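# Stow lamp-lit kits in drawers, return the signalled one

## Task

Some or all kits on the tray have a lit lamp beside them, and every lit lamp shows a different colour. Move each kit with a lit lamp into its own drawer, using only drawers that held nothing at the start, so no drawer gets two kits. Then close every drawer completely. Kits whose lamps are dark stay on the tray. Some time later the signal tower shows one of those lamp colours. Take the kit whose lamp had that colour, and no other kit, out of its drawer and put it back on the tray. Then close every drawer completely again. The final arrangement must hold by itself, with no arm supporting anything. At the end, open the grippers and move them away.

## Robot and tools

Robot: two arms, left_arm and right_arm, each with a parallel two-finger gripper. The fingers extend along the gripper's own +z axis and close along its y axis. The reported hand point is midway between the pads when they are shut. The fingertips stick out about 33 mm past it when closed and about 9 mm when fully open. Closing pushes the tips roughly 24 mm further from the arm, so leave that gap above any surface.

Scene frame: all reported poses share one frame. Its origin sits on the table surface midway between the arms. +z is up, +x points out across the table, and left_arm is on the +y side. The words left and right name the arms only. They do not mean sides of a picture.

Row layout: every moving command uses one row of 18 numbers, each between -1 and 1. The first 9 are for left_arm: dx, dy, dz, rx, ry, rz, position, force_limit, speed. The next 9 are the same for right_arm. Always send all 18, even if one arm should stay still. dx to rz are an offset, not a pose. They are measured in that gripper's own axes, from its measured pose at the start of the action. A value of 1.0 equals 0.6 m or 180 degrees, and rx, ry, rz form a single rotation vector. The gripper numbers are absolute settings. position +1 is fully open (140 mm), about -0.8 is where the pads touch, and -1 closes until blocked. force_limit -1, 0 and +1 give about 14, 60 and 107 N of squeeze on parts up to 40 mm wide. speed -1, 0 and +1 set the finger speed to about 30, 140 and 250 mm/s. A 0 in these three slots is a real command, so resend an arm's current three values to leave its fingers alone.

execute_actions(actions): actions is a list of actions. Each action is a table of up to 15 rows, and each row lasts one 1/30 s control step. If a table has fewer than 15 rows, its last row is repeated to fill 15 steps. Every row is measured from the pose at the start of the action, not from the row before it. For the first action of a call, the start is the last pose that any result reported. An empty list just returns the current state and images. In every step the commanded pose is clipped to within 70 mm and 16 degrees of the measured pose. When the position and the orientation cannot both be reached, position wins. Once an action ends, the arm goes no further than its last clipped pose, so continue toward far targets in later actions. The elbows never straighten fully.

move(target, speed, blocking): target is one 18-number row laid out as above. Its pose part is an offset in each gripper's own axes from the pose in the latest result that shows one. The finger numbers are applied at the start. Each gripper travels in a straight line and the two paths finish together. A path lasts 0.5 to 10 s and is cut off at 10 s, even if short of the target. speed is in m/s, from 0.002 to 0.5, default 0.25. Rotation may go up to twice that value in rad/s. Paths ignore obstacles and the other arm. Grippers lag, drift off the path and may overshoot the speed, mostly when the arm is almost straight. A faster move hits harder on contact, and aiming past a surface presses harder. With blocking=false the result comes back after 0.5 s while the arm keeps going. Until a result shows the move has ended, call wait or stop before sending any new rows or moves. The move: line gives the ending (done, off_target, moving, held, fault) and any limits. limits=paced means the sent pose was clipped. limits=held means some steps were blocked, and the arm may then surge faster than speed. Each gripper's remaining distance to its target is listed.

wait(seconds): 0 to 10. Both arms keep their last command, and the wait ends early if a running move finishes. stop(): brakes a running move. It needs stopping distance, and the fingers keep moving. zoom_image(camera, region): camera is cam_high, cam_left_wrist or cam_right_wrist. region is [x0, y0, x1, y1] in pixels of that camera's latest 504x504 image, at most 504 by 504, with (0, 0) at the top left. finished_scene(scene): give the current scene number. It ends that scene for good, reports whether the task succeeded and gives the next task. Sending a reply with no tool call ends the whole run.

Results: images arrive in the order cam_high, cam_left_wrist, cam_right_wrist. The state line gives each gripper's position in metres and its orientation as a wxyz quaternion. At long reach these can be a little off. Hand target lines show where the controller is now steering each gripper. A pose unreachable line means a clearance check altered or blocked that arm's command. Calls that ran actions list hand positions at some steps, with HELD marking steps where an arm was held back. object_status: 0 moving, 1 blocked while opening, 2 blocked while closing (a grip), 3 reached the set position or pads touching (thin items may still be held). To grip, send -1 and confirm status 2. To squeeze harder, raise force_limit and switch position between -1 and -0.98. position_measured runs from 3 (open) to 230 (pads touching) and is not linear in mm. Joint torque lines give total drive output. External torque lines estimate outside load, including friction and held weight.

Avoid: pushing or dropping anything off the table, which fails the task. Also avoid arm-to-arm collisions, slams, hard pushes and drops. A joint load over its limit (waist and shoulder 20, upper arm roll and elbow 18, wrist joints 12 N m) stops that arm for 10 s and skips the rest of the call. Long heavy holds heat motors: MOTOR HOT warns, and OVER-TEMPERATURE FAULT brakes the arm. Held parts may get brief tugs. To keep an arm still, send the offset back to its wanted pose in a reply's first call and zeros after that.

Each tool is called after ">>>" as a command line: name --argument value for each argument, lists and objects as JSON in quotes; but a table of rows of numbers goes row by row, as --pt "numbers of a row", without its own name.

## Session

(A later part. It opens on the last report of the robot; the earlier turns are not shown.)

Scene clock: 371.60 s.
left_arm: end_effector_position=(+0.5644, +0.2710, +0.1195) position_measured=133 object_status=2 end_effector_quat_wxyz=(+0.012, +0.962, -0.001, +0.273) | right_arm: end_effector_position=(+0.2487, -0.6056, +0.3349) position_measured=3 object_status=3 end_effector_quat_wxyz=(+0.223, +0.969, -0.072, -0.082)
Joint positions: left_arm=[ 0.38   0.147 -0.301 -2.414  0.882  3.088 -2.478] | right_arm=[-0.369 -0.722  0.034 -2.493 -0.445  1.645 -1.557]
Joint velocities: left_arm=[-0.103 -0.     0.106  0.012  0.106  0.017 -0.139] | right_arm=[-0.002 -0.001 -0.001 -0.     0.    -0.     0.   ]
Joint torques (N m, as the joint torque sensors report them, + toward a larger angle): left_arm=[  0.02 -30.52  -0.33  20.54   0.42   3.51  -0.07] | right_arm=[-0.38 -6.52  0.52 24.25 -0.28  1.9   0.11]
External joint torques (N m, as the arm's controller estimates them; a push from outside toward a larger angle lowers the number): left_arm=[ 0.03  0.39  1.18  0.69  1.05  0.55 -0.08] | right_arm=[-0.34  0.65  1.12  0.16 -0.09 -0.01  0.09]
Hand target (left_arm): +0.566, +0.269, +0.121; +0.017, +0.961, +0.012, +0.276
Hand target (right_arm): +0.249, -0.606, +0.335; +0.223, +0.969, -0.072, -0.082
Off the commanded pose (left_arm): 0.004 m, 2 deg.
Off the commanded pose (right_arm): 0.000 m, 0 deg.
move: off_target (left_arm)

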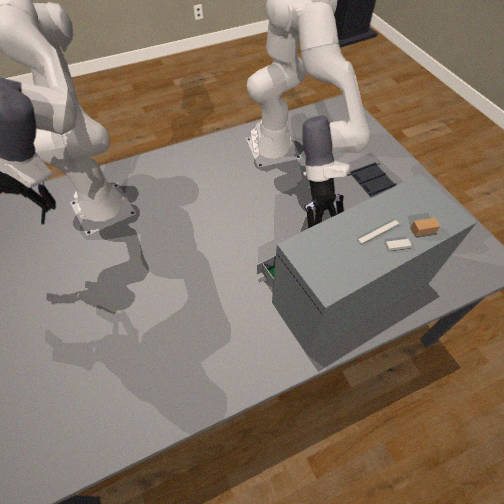

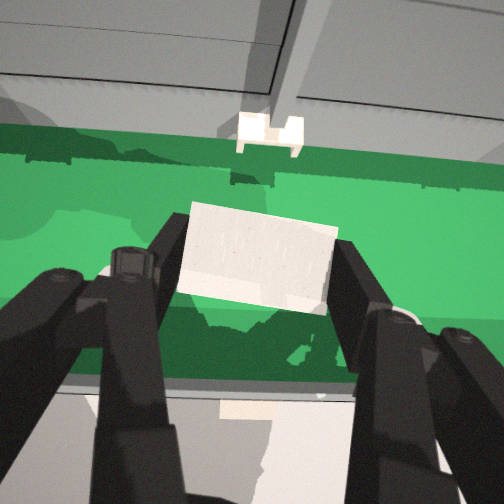

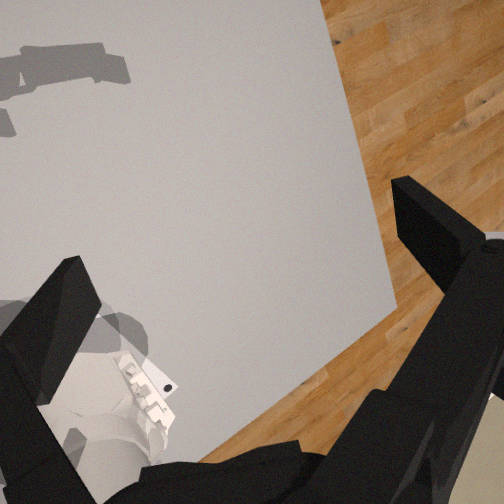

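>>> move --target '[-0.012,0,0.03,0,-0.012,0,-1,0,0,0,0,0,0,0,0,1,0,0]' --speed 0.02

Scene clock: 373.97 s.
left_arm: end_effector_position=(+0.5664, +0.2690, +0.1001) position_measured=133 object_status=2 end_effector_quat_wxyz=(+0.014, +0.967, +0.001, +0.255) | right_arm: end_effector_position=(+0.2487, -0.6056, +0.3349) position_measured=3 object_status=3 end_effector_quat_wxyz=(+0.223, +0.969, -0.072, -0.082)
Joint positions: left_arm=[ 0.4    0.203 -0.328 -2.382  0.871  3.065 -2.466] | right_arm=[-0.369 -0.722  0.034 -2.493 -0.445  1.645 -1.557]
Joint velocities: left_arm=[ 0.022  0.003 -0.022  0.001 -0.009 -0.009  0.03 ] | right_arm=[ 0.001 -0.001 -0.    -0.001 -0.    -0.     0.001]
Joint torques (N m, as the joint torque sensors report them, + toward a larger angle): left_arm=[  1.38 -30.06  -4.48  20.4   -1.61   2.78   0.45] | right_arm=[-0.59 -6.51  0.42 24.33 -0.27  1.93  0.13]
External joint torques (N m, as the arm's controller estimates them; a push from outside toward a larger angle lowers the number): left_arm=[ 1.41  1.94 -2.33  1.   -1.12 -0.17  0.43] | right_arm=[-0.61  0.61  0.94  0.29 -0.08  0.01  0.11]
Hand target (left_arm): +0.568, +0.270, +0.101; +0.012, +0.967, -0.001, +0.255
Hand target (right_arm): +0.249, -0.606, +0.335; +0.223, +0.969, -0.072, -0.082
Off the commanded pose (left_arm): 0.002 m, 0 deg.
Off the commanded pose (right_arm): 0.000 m, 0 deg.
move: done

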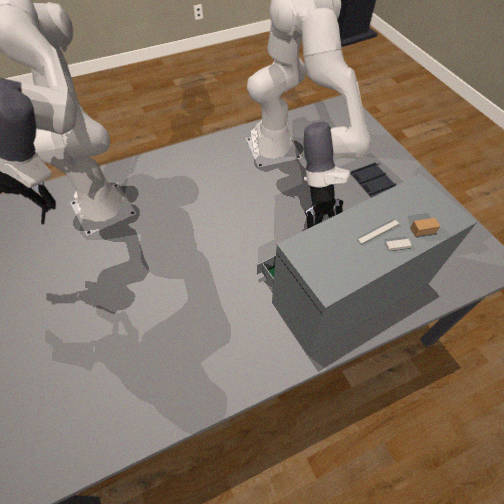

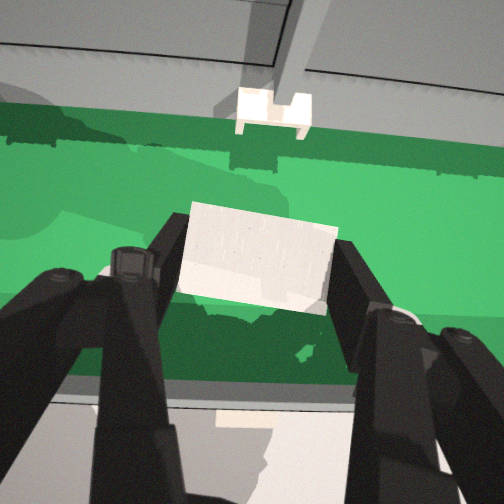

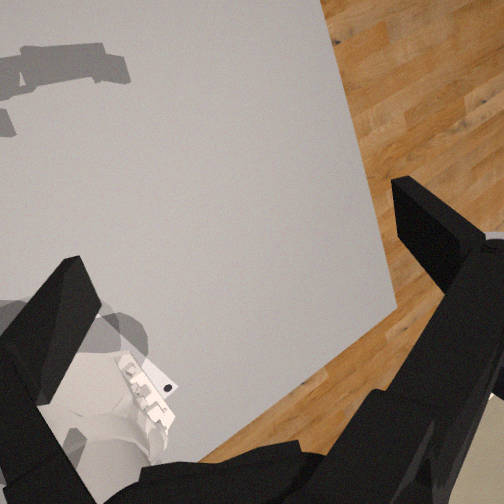

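>>> move --target '[-0.012,0,0.024,0,0,0,-1,0,0,0,0,0,0,0,0,1,0,0]' --speed 0.02

Scene clock: 375.67 s.
left_arm: end_effector_position=(+0.5654, +0.2711, +0.0820) position_measured=133 object_status=2 end_effector_quat_wxyz=(+0.010, +0.968, -0.005, +0.251) | right_arm: end_effector_position=(+0.2487, -0.6056, +0.3349) position_measured=3 object_status=3 end_effector_quat_wxyz=(+0.223, +0.969, -0.072, -0.082)
Joint positions: left_arm=[ 0.313  0.242 -0.227 -2.363  0.956  3.085 -2.531] | right_arm=[-0.369 -0.722  0.034 -2.493 -0.445  1.645 -1.557]
Joint velocities: left_arm=[-0.062  0.001  0.066  0.003  0.033  0.02  -0.063] | right_arm=[-0.     0.001 -0.001  0.001  0.     0.     0.   ]
Joint torques (N m, as the joint torque sensors report them, + toward a larger angle): left_arm=[ -1.12 -31.97  -1.28  20.54   0.53   3.52  -0.05] | right_arm=[-0.45 -6.39  0.41 24.45 -0.29  1.93  0.12]
External joint torques (N m, as the arm's controller estimates them; a push from outside toward a larger angle lowers the number): left_arm=[-1.28  1.79  0.54  1.49  1.16  0.65 -0.06] | right_arm=[-0.42  0.73  1.    0.37 -0.1   0.01  0.1 ]
Hand target (left_arm): +0.567, +0.269, +0.084; +0.014, +0.967, +0.001, +0.254
Hand target (right_arm): +0.249, -0.606, +0.335; +0.223, +0.969, -0.072, -0.082
Off the commanded pose (left_arm): 0.004 m, 1 deg.
Off the commanded pose (right_arm): 0.000 m, 0 deg.
move: off_target (left_arm)

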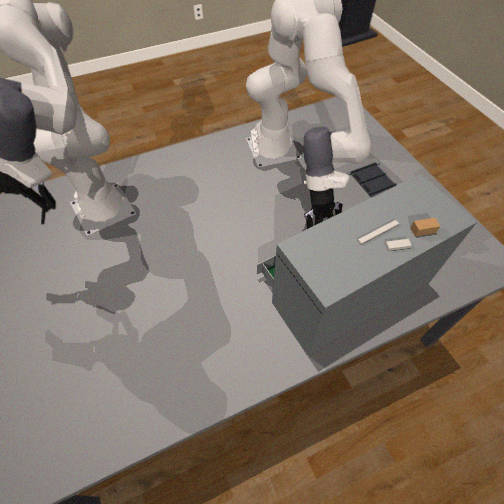

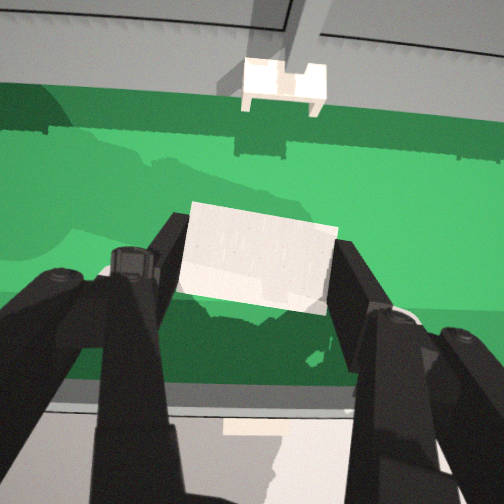

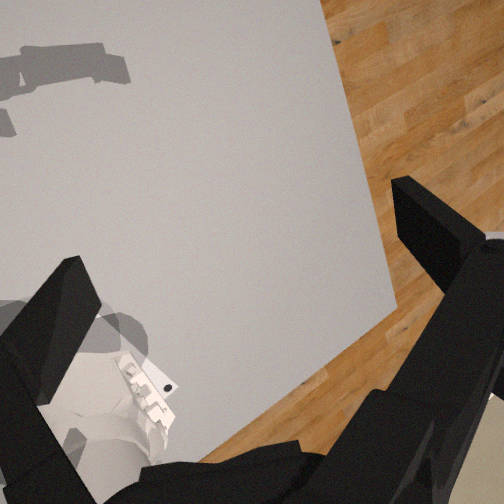

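>>> move --target '[-0.008,0,0.022,0,0,0,-1,0,0,0,0,0,0,0,0,1,0,0]' --speed 0.02

Scene clock: 377.57 s.
left_arm: end_effector_position=(+0.5694, +0.2722, +0.0716) position_measured=133 object_status=2 end_effector_quat_wxyz=(+0.008, +0.967, -0.008, +0.253) | right_arm: end_effector_position=(+0.2487, -0.6056, +0.3349) position_measured=3 object_status=3 end_effector_quat_wxyz=(+0.223, +0.969, -0.072, -0.082)
Joint positions: left_arm=[ 0.244  0.275 -0.146 -2.338  1.024  3.106 -2.591] | right_arm=[-0.369 -0.722  0.034 -2.493 -0.445  1.645 -1.557]
Joint velocities: left_arm=[-0.043  0.     0.046  0.002  0.017  0.016 -0.037] | right_arm=[-0.001 -0.    -0.    -0.001  0.     0.    -0.001]
Joint torques (N m, as the joint torque sensors report them, + toward a larger angle): left_arm=[ -2.53 -30.71  -1.51  17.74   0.36   2.78  -0.08] | right_arm=[-0.39 -6.29  0.46 24.36 -0.29  1.89  0.12]
External joint torques (N m, as the arm's controller estimates them; a push from outside toward a larger angle lowers the number): left_arm=[-2.47  4.48  0.18 -1.11  1.09 -0.05 -0.1 ] | right_arm=[-0.41  0.77  0.99  0.38 -0.11 -0.03  0.1 ]
Hand target (left_arm): +0.568, +0.271, +0.068; +0.009, +0.968, -0.005, +0.251
Hand target (right_arm): +0.249, -0.606, +0.335; +0.223, +0.969, -0.072, -0.082
Off the commanded pose (left_arm): 0.004 m, 0 deg.
Off the commanded pose (right_arm): 0.000 m, 0 deg.
move: off_target (left_arm)

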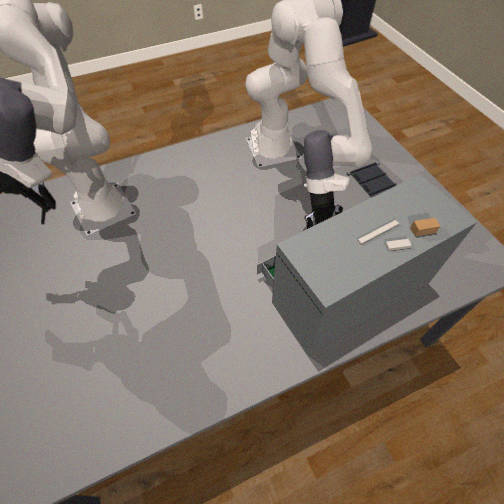

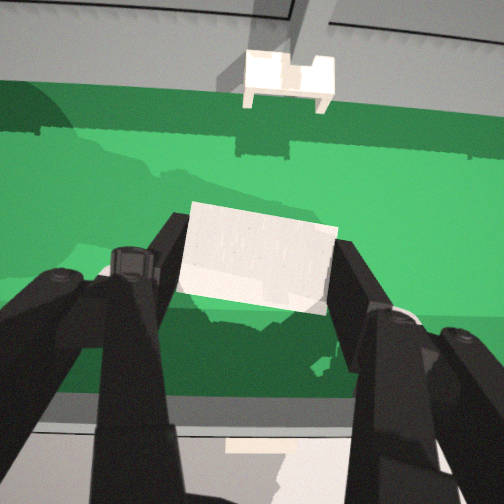

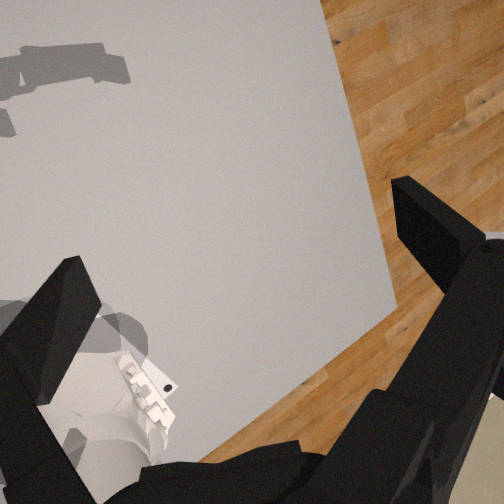

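>>> move --target '[0,0,-0.003,0,0,0,0.2,0,0,0,0,0,0,0,0,1,0,0]'

>>> move --target '[0,0,-0.14,0,0,0,0.2,0,0,0,0,0,0,0,0,1,0,0]' --speed 0.08

>>> move --target '[-0.11,0.035,-0.06,0,0,0,-0.2,0,0,0,0,0,0,0,0,1,0,0]' --speed 0.12

>>> move --target '[-0.055,0,0.1,0,0.03,0,-0.2,0,0,0,0,0,0,0,0,1,0,0]' --speed 0.08

Scene clock: 380.70 s.
left_arm: end_effector_position=(+0.5694, +0.2707, +0.0735) position_measured=104 object_status=3 end_effector_quat_wxyz=(+0.009, +0.967, -0.008, +0.255) | right_arm: end_effector_position=(+0.2487, -0.6056, +0.3349) position_measured=3 object_status=3 end_effector_quat_wxyz=(+0.223, +0.969, -0.072, -0.082)
Joint positions: left_arm=[ 0.249  0.272 -0.153 -2.34   1.026  3.107 -2.594] | right_arm=[-0.369 -0.722  0.034 -2.493 -0.445  1.645 -1.557]
Joint velocities: left_arm=[ 0.012 -0.002 -0.011  0.001 -0.001 -0.004  0.011] | right_arm=[ 0.001 -0.001  0.001  0.    -0.001  0.     0.   ]
Joint torques (N m, as the joint torque sensors report them, + toward a larger angle): left_arm=[  2.59 -34.6   -2.37  17.03  -1.87   2.42   0.24] | right_arm=[-0.52 -6.36  0.46 24.18 -0.3   1.93  0.14]
External joint torques (N m, as the arm's controller estimates them; a push from outside toward a larger angle lowers the number): left_arm=[ 2.48  0.5  -0.85 -1.9  -1.12 -0.39  0.22] | right_arm=[-0.51  0.77  1.01  0.12 -0.11  0.01  0.12]
Hand target (left_arm): +0.569, +0.272, +0.073; +0.008, +0.967, -0.008, +0.253
Hand target (right_arm): +0.249, -0.606, +0.335; +0.223, +0.969, -0.072, -0.082
Off the commanded pose (left_arm): 0.002 m, 0 deg.
Off the commanded pose (right_arm): 0.000 m, 0 deg.
move: done

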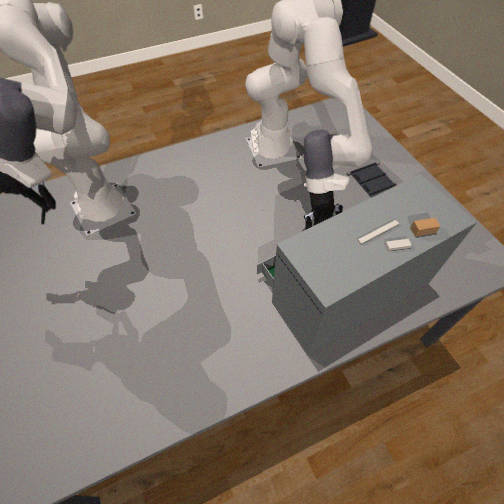

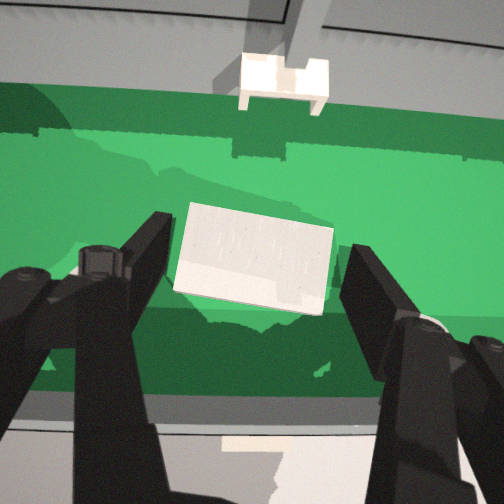

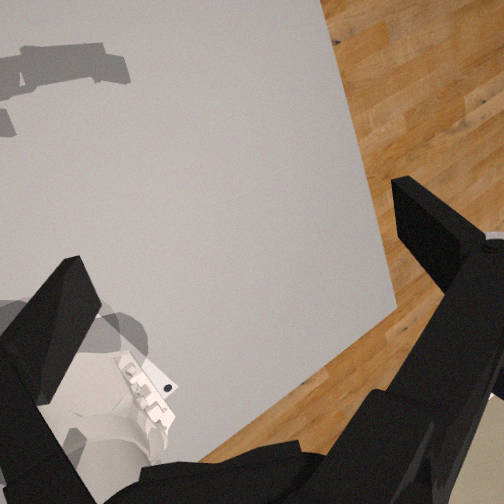

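Scene clock: 382.77 s.
left_arm: end_effector_position=(+0.5289, +0.2702, +0.1477) position_measured=104 object_status=3 end_effector_quat_wxyz=(+0.011, +0.966, +0.009, +0.258) | right_arm: end_effector_position=(+0.2487, -0.6056, +0.3349) position_measured=3 object_status=3 end_effector_quat_wxyz=(+0.223, +0.969, -0.072, -0.082)
Joint positions: left_arm=[ 0.299 -0.029 -0.296 -2.554  0.407  3.038 -2.118] | right_arm=[-0.369 -0.722  0.034 -2.493 -0.445  1.645 -1.557]
Joint velocities: left_arm=[-0.042 -0.001  0.029 -0.001 -0.134 -0.011  0.165] | right_arm=[-0.    -0.001  0.    -0.001 -0.    -0.001 -0.002]
Joint torques (N m, as the joint torque sensors report them, + toward a larger angle): left_arm=[ -0.35 -26.73   0.58  19.04  -1.28   2.74   0.2 ] | right_arm=[-0.58 -6.47  0.56 24.45 -0.32  1.93  0.1 ]
External joint torques (N m, as the arm's controller estimates them; a push from outside toward a larger angle lowers the number): left_arm=[-0.35 -0.63  0.37 -1.45 -1.26 -0.5   0.18] | right_arm=[-0.58  0.64  1.09  0.41 -0.13  0.01  0.08]
Hand target (left_arm): +0.527, +0.271, +0.147; +0.007, +0.967, -0.007, +0.255
Hand target (right_arm): +0.249, -0.606, +0.335; +0.223, +0.969, -0.072, -0.082
Off the commanded pose (left_arm): 0.003 m, 2 deg.
Off the commanded pose (right_arm): 0.000 m, 0 deg.
move: done

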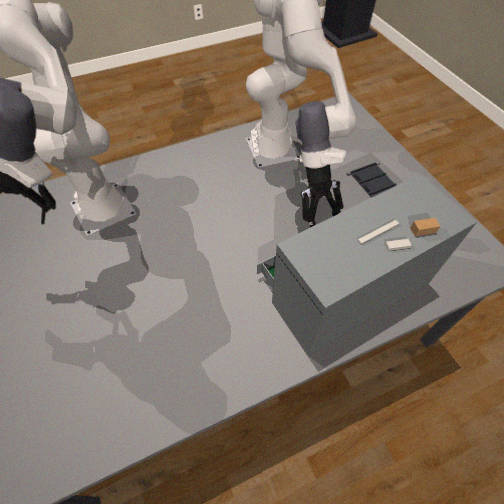

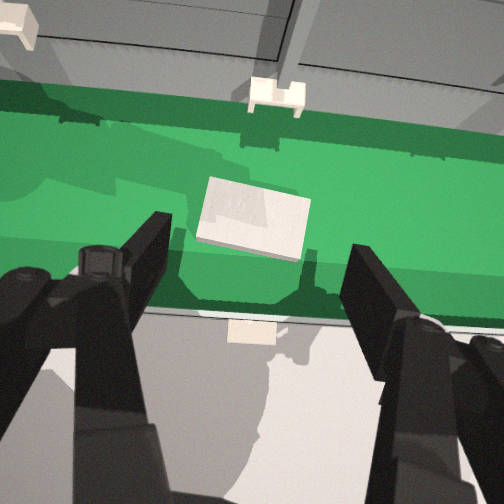

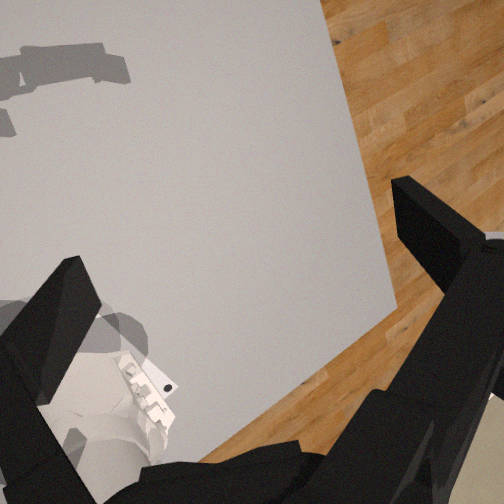

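Scene clock: 383.80 s.
left_arm: end_effector_position=(+0.4544, +0.2491, +0.1461) position_measured=154 object_status=3 end_effector_quat_wxyz=(+0.008, +0.966, +0.004, +0.257) | right_arm: end_effector_position=(+0.2487, -0.6056, +0.3349) position_measured=3 object_status=3 end_effector_quat_wxyz=(+0.223, +0.969, -0.072, -0.082)
Joint positions: left_arm=[ 0.243 -0.225 -0.33  -2.767  0.359  3.059 -2.161] | right_arm=[-0.369 -0.722  0.034 -2.493 -0.445  1.645 -1.557]
Joint velocities: left_arm=[-0.    -0.002  0.    -0.005 -0.015  0.002 -0.013] | right_arm=[ 0.     0.    -0.     0.001 -0.001  0.     0.001]
Joint torques (N m, as the joint torque sensors report them, + toward a larger angle): left_arm=[ -0.49 -20.16   1.29  18.83  -1.06   3.62  -0.08] | right_arm=[-0.32 -6.16  0.58 24.4  -0.27  1.91  0.12]
External joint torques (N m, as the arm's controller estimates them; a push from outside toward a larger angle lowers the number): left_arm=[-0.51 -1.33 -0.45 -1.19 -0.9   0.43 -0.09] | right_arm=[-0.33  0.98  1.13  0.26 -0.08 -0.02  0.1 ]
Hand target (left_arm): +0.454, +0.248, +0.147; +0.011, +0.966, +0.009, +0.258
Hand target (right_arm): +0.249, -0.606, +0.335; +0.223, +0.969, -0.072, -0.082
Off the commanded pose (left_arm): 0.001 m, 1 deg.
Off the commanded pose (right_arm): 0.000 m, 0 deg.
move: done

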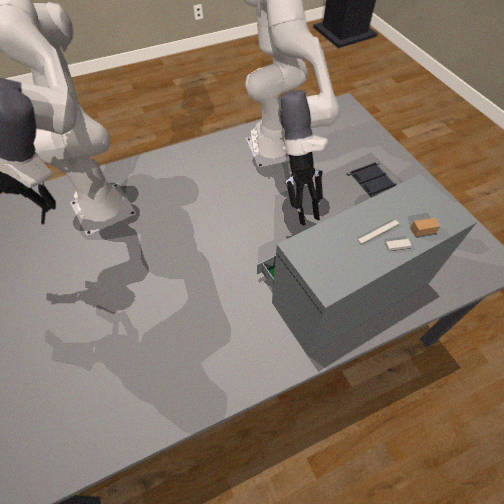

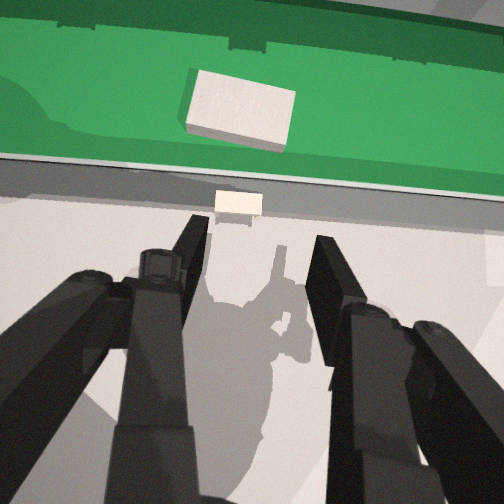

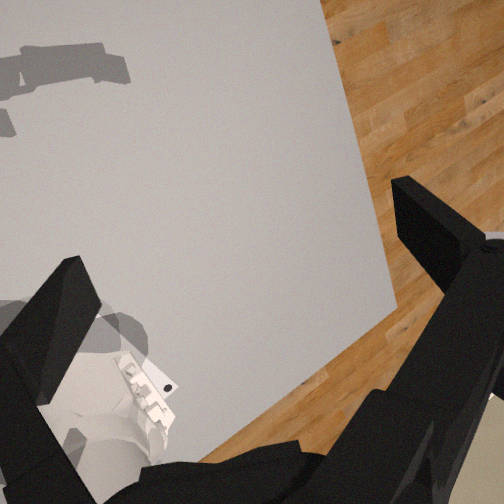

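Scene clock: 385.03 s.
left_arm: end_effector_position=(+0.4539, +0.2477, +0.0781) position_measured=154 object_status=3 end_effector_quat_wxyz=(+0.057, +0.971, -0.003, +0.231) | right_arm: end_effector_position=(+0.2487, -0.6056, +0.3349) position_measured=3 object_status=3 end_effector_quat_wxyz=(+0.223, +0.969, -0.072, -0.082)
Joint positions: left_arm=[ 0.757  0.016 -0.726 -2.742  0.56   3.246 -2.235] | right_arm=[-0.369 -0.722  0.034 -2.493 -0.445  1.645 -1.557]
Joint velocities: left_arm=[-0.024  0.006  0.024 -0.    -0.011  0.02   0.046] | right_arm=[ 0.     0.    -0.    -0.    -0.001  0.    -0.   ]
Joint torques (N m, as the joint torque sensors report them, + toward a larger angle): left_arm=[ -0.9  -17.01  -0.24  17.16  -1.37   3.69   0.16] | right_arm=[-0.55 -6.38  0.38 24.33 -0.27  1.92  0.1 ]
External joint torques (N m, as the arm's controller estimates them; a push from outside toward a larger angle lowers the number): left_arm=[-0.89  1.42  0.06  0.39 -1.14  0.47  0.14] | right_arm=[-0.57  0.64  0.91  0.36 -0.09  0.01  0.08]
Hand target (left_arm): +0.456, +0.246, +0.080; +0.058, +0.970, -0.010, +0.234
Hand target (right_arm): +0.249, -0.606, +0.335; +0.223, +0.969, -0.072, -0.082
Off the commanded pose (left_arm): 0.002 m, 10 deg.
Off the commanded pose (right_arm): 0.000 m, 0 deg.
move: off_target (left_arm)

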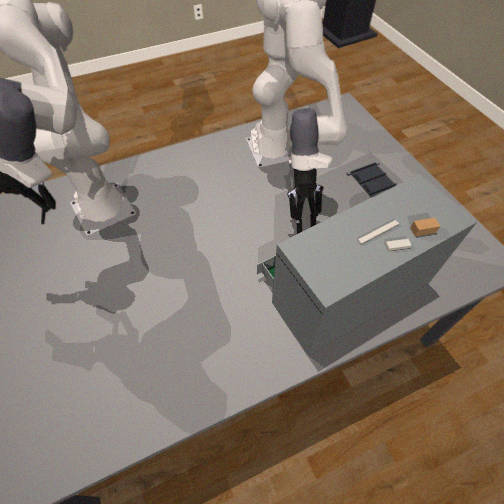

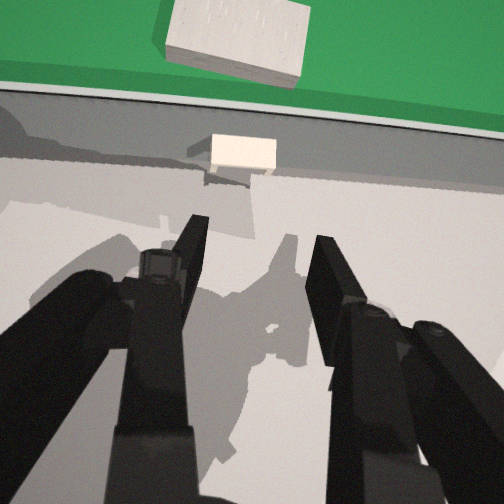

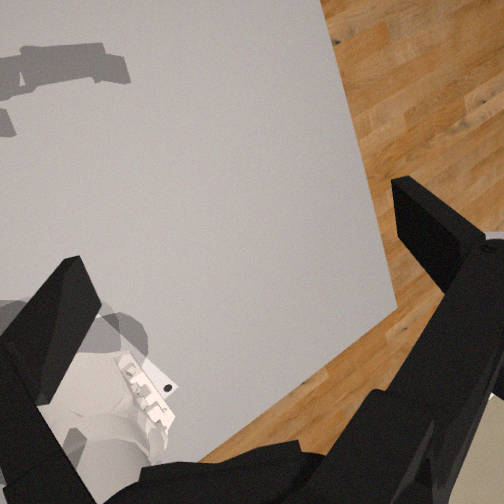

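>>> move --target '[0.142,-0.022,0.09,0.035,0.04,0,-0.2,0,0,0,0,0,0,0,0,1,0,0]' --speed 0.05

Scene clock: 389.73 s.
left_arm: end_effector_position=(+0.5516, +0.2604, +0.0618) position_measured=154 object_status=3 end_effector_quat_wxyz=(-0.007, +0.958, +0.005, +0.286) | right_arm: end_effector_position=(+0.2487, -0.6056, +0.3349) position_measured=3 object_status=3 end_effector_quat_wxyz=(+0.223, +0.969, -0.072, -0.082)
Joint positions: left_arm=[-0.785  0.374  0.839 -2.457  0.782  3.356 -2.594] | right_arm=[-0.369 -0.722  0.034 -2.493 -0.445  1.645 -1.557]
Joint velocities: left_arm=[-0.04   0.018  0.039 -0.008 -0.023  0.03  -0.015] | right_arm=[0.    0.    0.002 0.    0.    0.    0.   ]
Joint torques (N m, as the joint torque sensors report them, + toward a larger angle): left_arm=[ -1.36 -26.46   9.68  17.1   -2.8    3.49  -0.06] | right_arm=[-0.43 -6.32  0.42 24.22 -0.28  1.92  0.13]
External joint torques (N m, as the arm's controller estimates them; a push from outside toward a larger angle lowers the number): left_arm=[-1.46  0.74  2.09  0.28 -1.47  0.74 -0.07] | right_arm=[-0.48  0.75  0.89  0.16 -0.1   0.    0.11]
Hand target (left_arm): +0.554, +0.260, +0.064; -0.003, +0.957, +0.011, +0.290
Hand target (right_arm): +0.249, -0.606, +0.335; +0.223, +0.969, -0.072, -0.082
Off the commanded pose (left_arm): 0.007 m, 2 deg.
Off the commanded pose (right_arm): 0.000 m, 0 deg.
move: off_target (left_arm)

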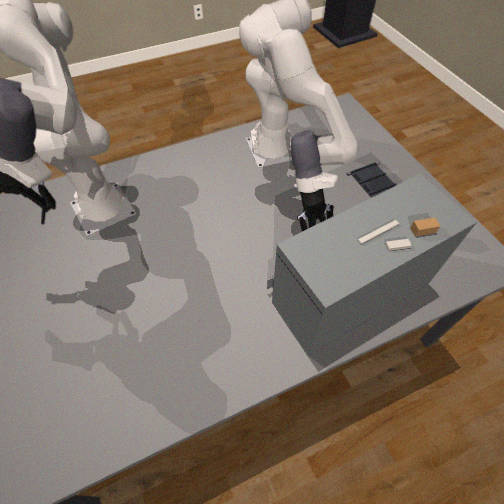

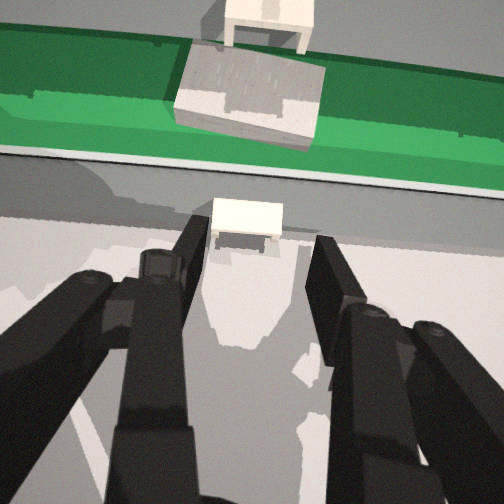

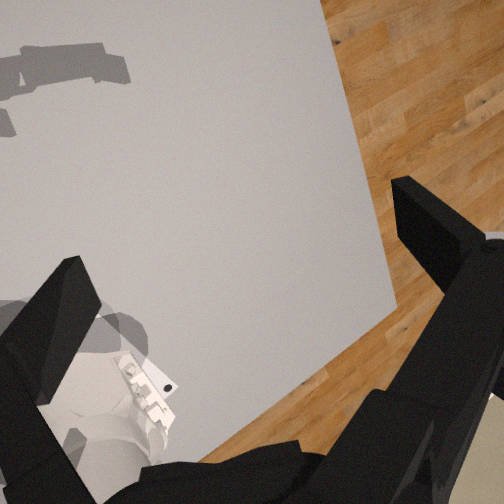

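>>> move --target '[0.106,-0.012,0.064,0,0.04,0,-0.2,0,0,0,0,0,0,0,0,1,0,0]' --speed 0.04

Scene clock: 403.03 s.
left_arm: end_effector_position=(+0.6023, +0.2655, +0.0559) position_measured=154 object_status=3 end_effector_quat_wxyz=(-0.006, +0.945, +0.003, +0.326) | right_arm: end_effector_position=(+0.2487, -0.6056, +0.3349) position_measured=3 object_status=3 end_effector_quat_wxyz=(+0.223, +0.969, -0.072, -0.082)
Joint positions: left_arm=[-0.755  0.555  0.847 -2.338  0.734  3.49  -2.624] | right_arm=[-0.369 -0.722  0.034 -2.493 -0.445  1.645 -1.557]
Joint velocities: left_arm=[ 0.    -0.     0.001 -0.001  0.001  0.001 -0.   ] | right_arm=[ 0.001 -0.    -0.    -0.001 -0.001 -0.    -0.   ]
Joint torques (N m, as the joint torque sensors report them, + toward a larger angle): left_arm=[  0.81 -27.29  10.45  17.9   -1.82   2.51   0.15] | right_arm=[-0.49 -6.55  0.52 24.36 -0.27  1.91  0.15]
External joint torques (N m, as the arm's controller estimates them; a push from outside toward a larger angle lowers the number): left_arm=[ 0.77  3.74 -0.95  2.18 -0.11 -0.14  0.13] | right_arm=[-0.51  0.58  1.06  0.29 -0.09 -0.01  0.13]
Hand target (left_arm): +0.603, +0.265, +0.055; -0.007, +0.945, +0.002, +0.327
Hand target (right_arm): +0.249, -0.606, +0.335; +0.223, +0.969, -0.072, -0.082
Off the commanded pose (left_arm): 0.025 m, 2 deg.
Off the commanded pose (right_arm): 0.000 m, 0 deg.
TORQUE FAULT: the external load on joint 4 (elbow) of the left arm reached its load limit, and that arm stopped for 10 seconds. That time counts as 19 of the actions that you can send in this scene. A torque fault stops only its own arm. That arm's remaining commands of this call were not run. That arm's gripper holds where it stopped, with its grip as last carried out, and that arm accepts commands again: back off and push less far. That arm stops again, at the same cost, whenever a joint's load reaches its limit.
move: fault (left_arm)

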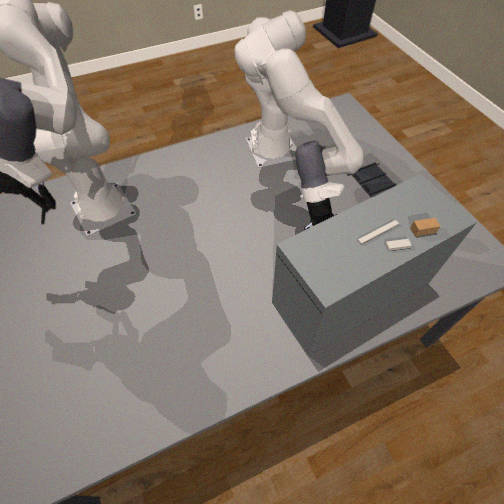

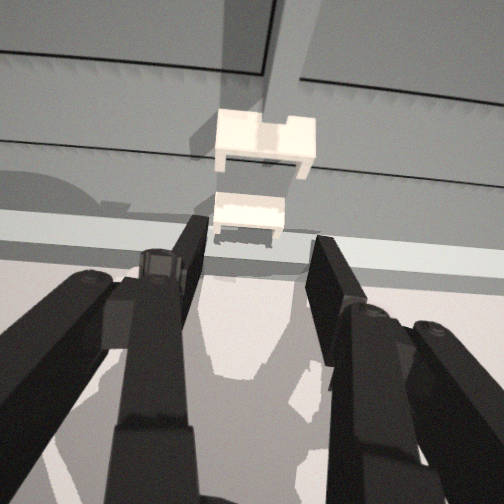

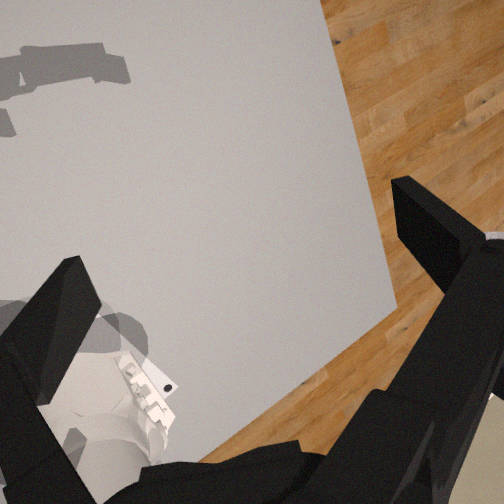

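>>> move --target '[-0.04,0,-0.13,0,-0.04,0,-0.2,0,0,0,0,0,0,0,0,1,0,0]' --speed 0.1

>>> move --target '[0.0,-0.5,-0.3,0,0,0,-0.2,0,0,0,0,0,0,0,0,1,0,0]' --speed 0.2

Scene clock: 406.17 s.
left_arm: end_effector_position=(+0.5383, +0.2643, +0.1070) position_measured=154 object_status=3 end_effector_quat_wxyz=(-0.005, +0.962, +0.010, +0.275) | right_arm: end_effector_position=(+0.2487, -0.6056, +0.3349) position_measured=3 object_status=3 end_effector_quat_wxyz=(+0.223, +0.969, -0.072, -0.082)
Joint positions: left_arm=[-0.669  0.139  0.717 -2.498  0.824  3.16  -2.536] | right_arm=[-0.369 -0.722  0.034 -2.493 -0.445  1.645 -1.557]
Joint velocities: left_arm=[ 0.09  -0.013 -0.094 -0.    -0.042 -0.028  0.071] | right_arm=[ 0.001 -0.001  0.     0.    -0.001 -0.     0.002]
Joint torques (N m, as the joint torque sensors report them, + toward a larger angle): left_arm=[  2.49 -25.23   1.79  16.7   -1.93   2.38   0.39] | right_arm=[-0.46 -6.53  0.4  24.41 -0.27  1.92  0.11]
External joint torques (N m, as the arm's controller estimates them; a push from outside toward a larger angle lowers the number): left_arm=[ 2.51 -0.33 -0.7  -2.39 -1.08 -0.45  0.37] | right_arm=[-0.45  0.57  0.96  0.38 -0.09  0.    0.09]
Hand target (left_arm): +0.537, +0.267, +0.106; -0.009, +0.962, +0.004, +0.272
Hand target (right_arm): +0.249, -0.606, +0.335; +0.223, +0.969, -0.072, -0.082
Off the commanded pose (left_arm): 0.005 m, 1 deg.
Off the commanded pose (right_arm): 0.000 m, 0 deg.
move: off_target (left_arm)

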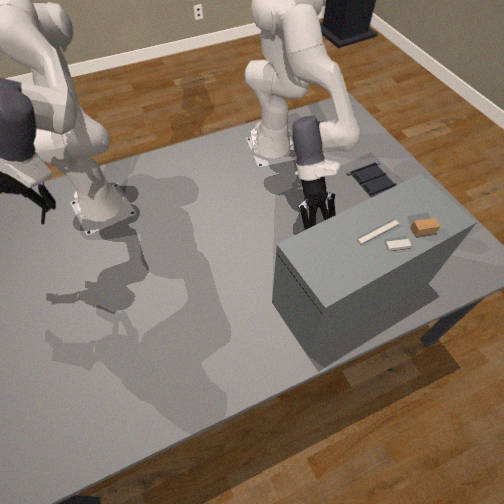

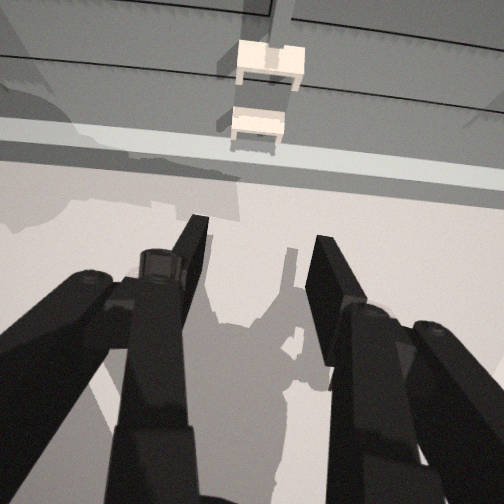

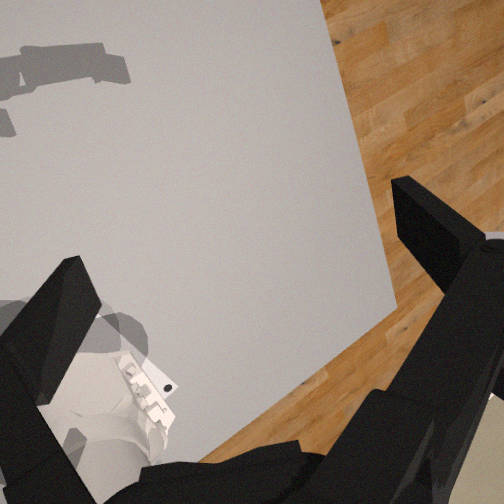

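Scene clock: 408.90 s.
left_arm: end_effector_position=(+0.4327, +0.5732, +0.2627) position_measured=154 object_status=3 end_effector_quat_wxyz=(-0.012, +0.961, +0.023, +0.275) | right_arm: end_effector_position=(+0.2487, -0.6056, +0.3349) position_measured=3 object_status=3 end_effector_quat_wxyz=(+0.223, +0.969, -0.072, -0.082)
Joint positions: left_arm=[-0.467 -0.874  1.065 -2.581  0.924  2.473 -1.78 ] | right_arm=[-0.369 -0.722  0.034 -2.493 -0.445  1.645 -1.557]
Joint velocities: left_arm=[ 0.001  0.     0.001  0.002 -0.001 -0.007  0.028] | right_arm=[ 0.     0.001  0.001 -0.001  0.    -0.    -0.   ]
Joint torques (N m, as the joint torque sensors report them, + toward a larger angle): left_arm=[ -1.62   2.66 -17.86  19.88   1.17   2.89   0.26] | right_arm=[-0.61 -6.38  0.49 24.17 -0.31  1.9   0.12]
External joint torques (N m, as the arm's controller estimates them; a push from outside toward a larger angle lowers the number): left_arm=[-1.61 -2.42  0.05  1.4   0.4  -0.51  0.24] | right_arm=[-0.63  0.61  1.03  0.22 -0.14 -0.01  0.1 ]
Hand target (left_arm): +0.433, +0.574, +0.263; -0.014, +0.961, +0.018, +0.274
Hand target (right_arm): +0.249, -0.606, +0.335; +0.223, +0.969, -0.072, -0.082
Off the commanded pose (left_arm): 0.013 m, 2 deg.
Off the commanded pose (right_arm): 0.000 m, 0 deg.
move: off_target (left_arm)

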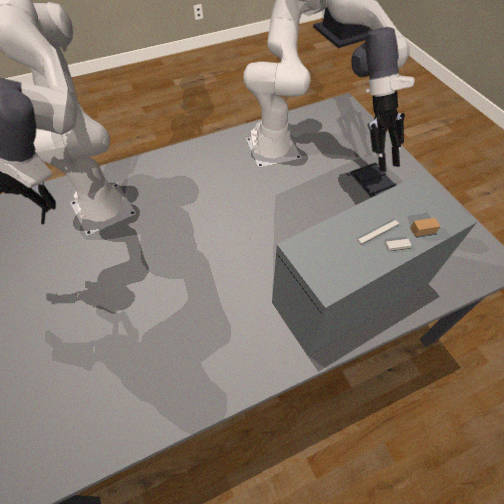

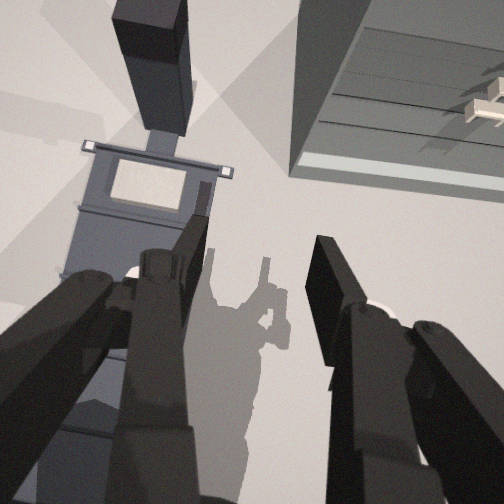

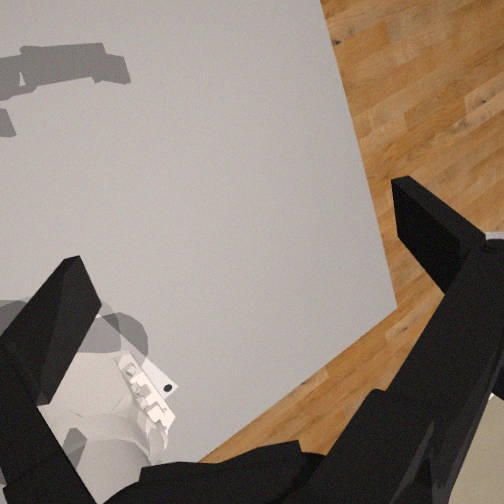

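>>> move --target '[0.04,0.17,0.0,0,0,0,-0.2,0,0,0,0,0,0,0,0,1,0,0]'

>>> wait --seconds 8

Scene clock: 411.23 s.
left_arm: end_effector_position=(+0.4592, +0.4710, +0.2777) position_measured=154 object_status=3 end_effector_quat_wxyz=(-0.014, +0.961, +0.015, +0.277) | right_arm: end_effector_position=(+0.2487, -0.6056, +0.3349) position_measured=3 object_status=3 end_effector_quat_wxyz=(+0.223, +0.969, -0.072, -0.082)
Joint positions: left_arm=[-0.506 -0.752  0.868 -2.615  0.856  2.523 -1.971] | right_arm=[-0.369 -0.722  0.034 -2.493 -0.445  1.645 -1.557]
Joint velocities: left_arm=[ 0.001  0.001  0.001 -0.001  0.002  0.001 -0.03 ] | right_arm=[-0.001 -0.001  0.001 -0.001 -0.    -0.001  0.001]
Joint torques (N m, as the joint torque sensors report them, + toward a larger angle): left_arm=[  1.93  -0.48 -15.52  19.    -0.24   3.71  -0.11] | right_arm=[-0.33 -6.49  0.35 24.43 -0.29  1.9   0.12]
External joint torques (N m, as the arm's controller estimates them; a push from outside toward a larger angle lowers the number): left_arm=[ 1.91  0.34 -1.89 -2.25 -0.89  0.41 -0.12] | right_arm=[-0.29  0.63  0.94  0.42 -0.1  -0.01  0.1 ]
Hand target (left_arm): +0.459, +0.470, +0.277; -0.011, +0.961, +0.022, +0.277
Hand target (right_arm): +0.249, -0.606, +0.335; +0.223, +0.969, -0.072, -0.082
Off the commanded pose (left_arm): 0.004 m, 1 deg.
Off the commanded pose (right_arm): 0.000 m, 0 deg.
move: off_target (left_arm)

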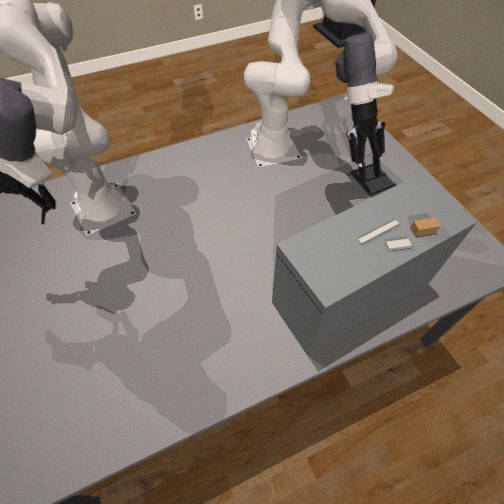

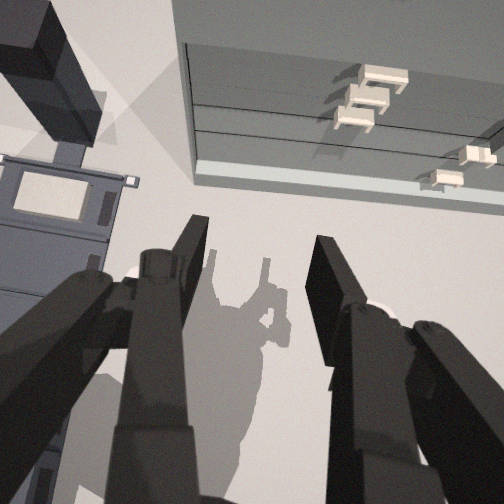

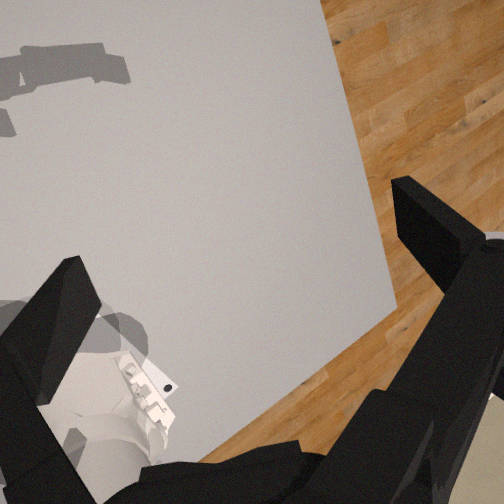

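Scene clock: 419.23 s.
left_arm: end_effector_position=(+0.4592, +0.4708, +0.2777) position_measured=154 object_status=3 end_effector_quat_wxyz=(-0.012, +0.961, +0.019, +0.277) | right_arm: end_effector_position=(+0.2487, -0.6056, +0.3349) position_measured=3 object_status=3 end_effector_quat_wxyz=(+0.223, +0.969, -0.072, -0.082)
Joint positions: left_arm=[-0.506 -0.752  0.868 -2.615  0.856  2.523 -1.981] | right_arm=[-0.369 -0.722  0.034 -2.493 -0.445  1.645 -1.557]
Joint velocities: left_arm=[-0.     0.    -0.001  0.001 -0.    -0.    -0.001] | right_arm=[-0.    -0.    -0.001  0.     0.001  0.     0.001]
Joint torques (N m, as the joint torque sensors report them, + toward a larger angle): left_arm=[  1.67  -0.37 -15.6   19.74  -0.3    3.75  -0.05] | right_arm=[-0.56 -6.58  0.59 24.55 -0.31  1.93  0.12]
External joint torques (N m, as the arm's controller estimates them; a push from outside toward a larger angle lowers the number): left_arm=[ 1.67  0.5  -1.93 -1.56 -0.95  0.44 -0.07] | right_arm=[-0.49  0.6   1.22  0.46 -0.12  0.02  0.1 ]
Hand target (left_arm): +0.459, +0.470, +0.277; -0.011, +0.961, +0.022, +0.277
Hand target (right_arm): +0.249, -0.606, +0.335; +0.223, +0.969, -0.072, -0.082
Off the commanded pose (left_arm): 0.004 m, 1 deg.
Off the commanded pose (right_arm): 0.000 m, 0 deg.
wait: 8.00 s; at rest by 0.17 s

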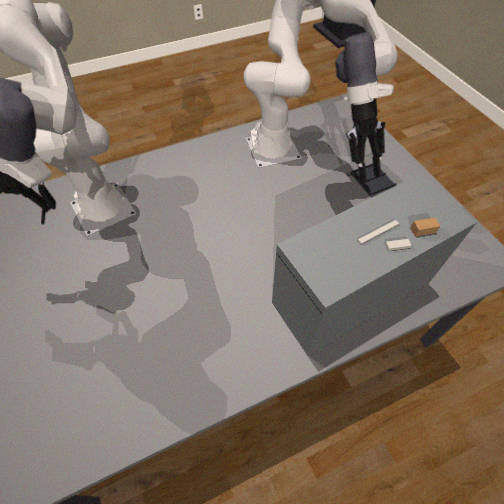

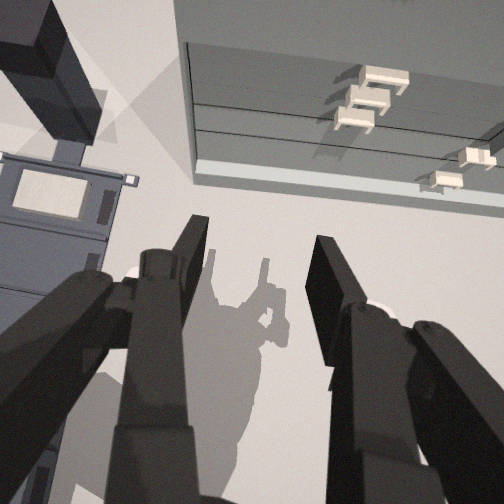

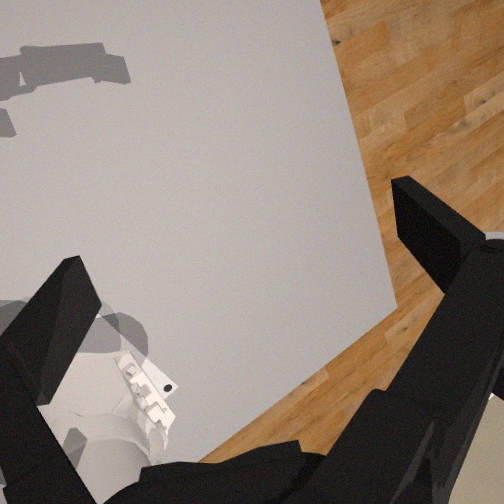

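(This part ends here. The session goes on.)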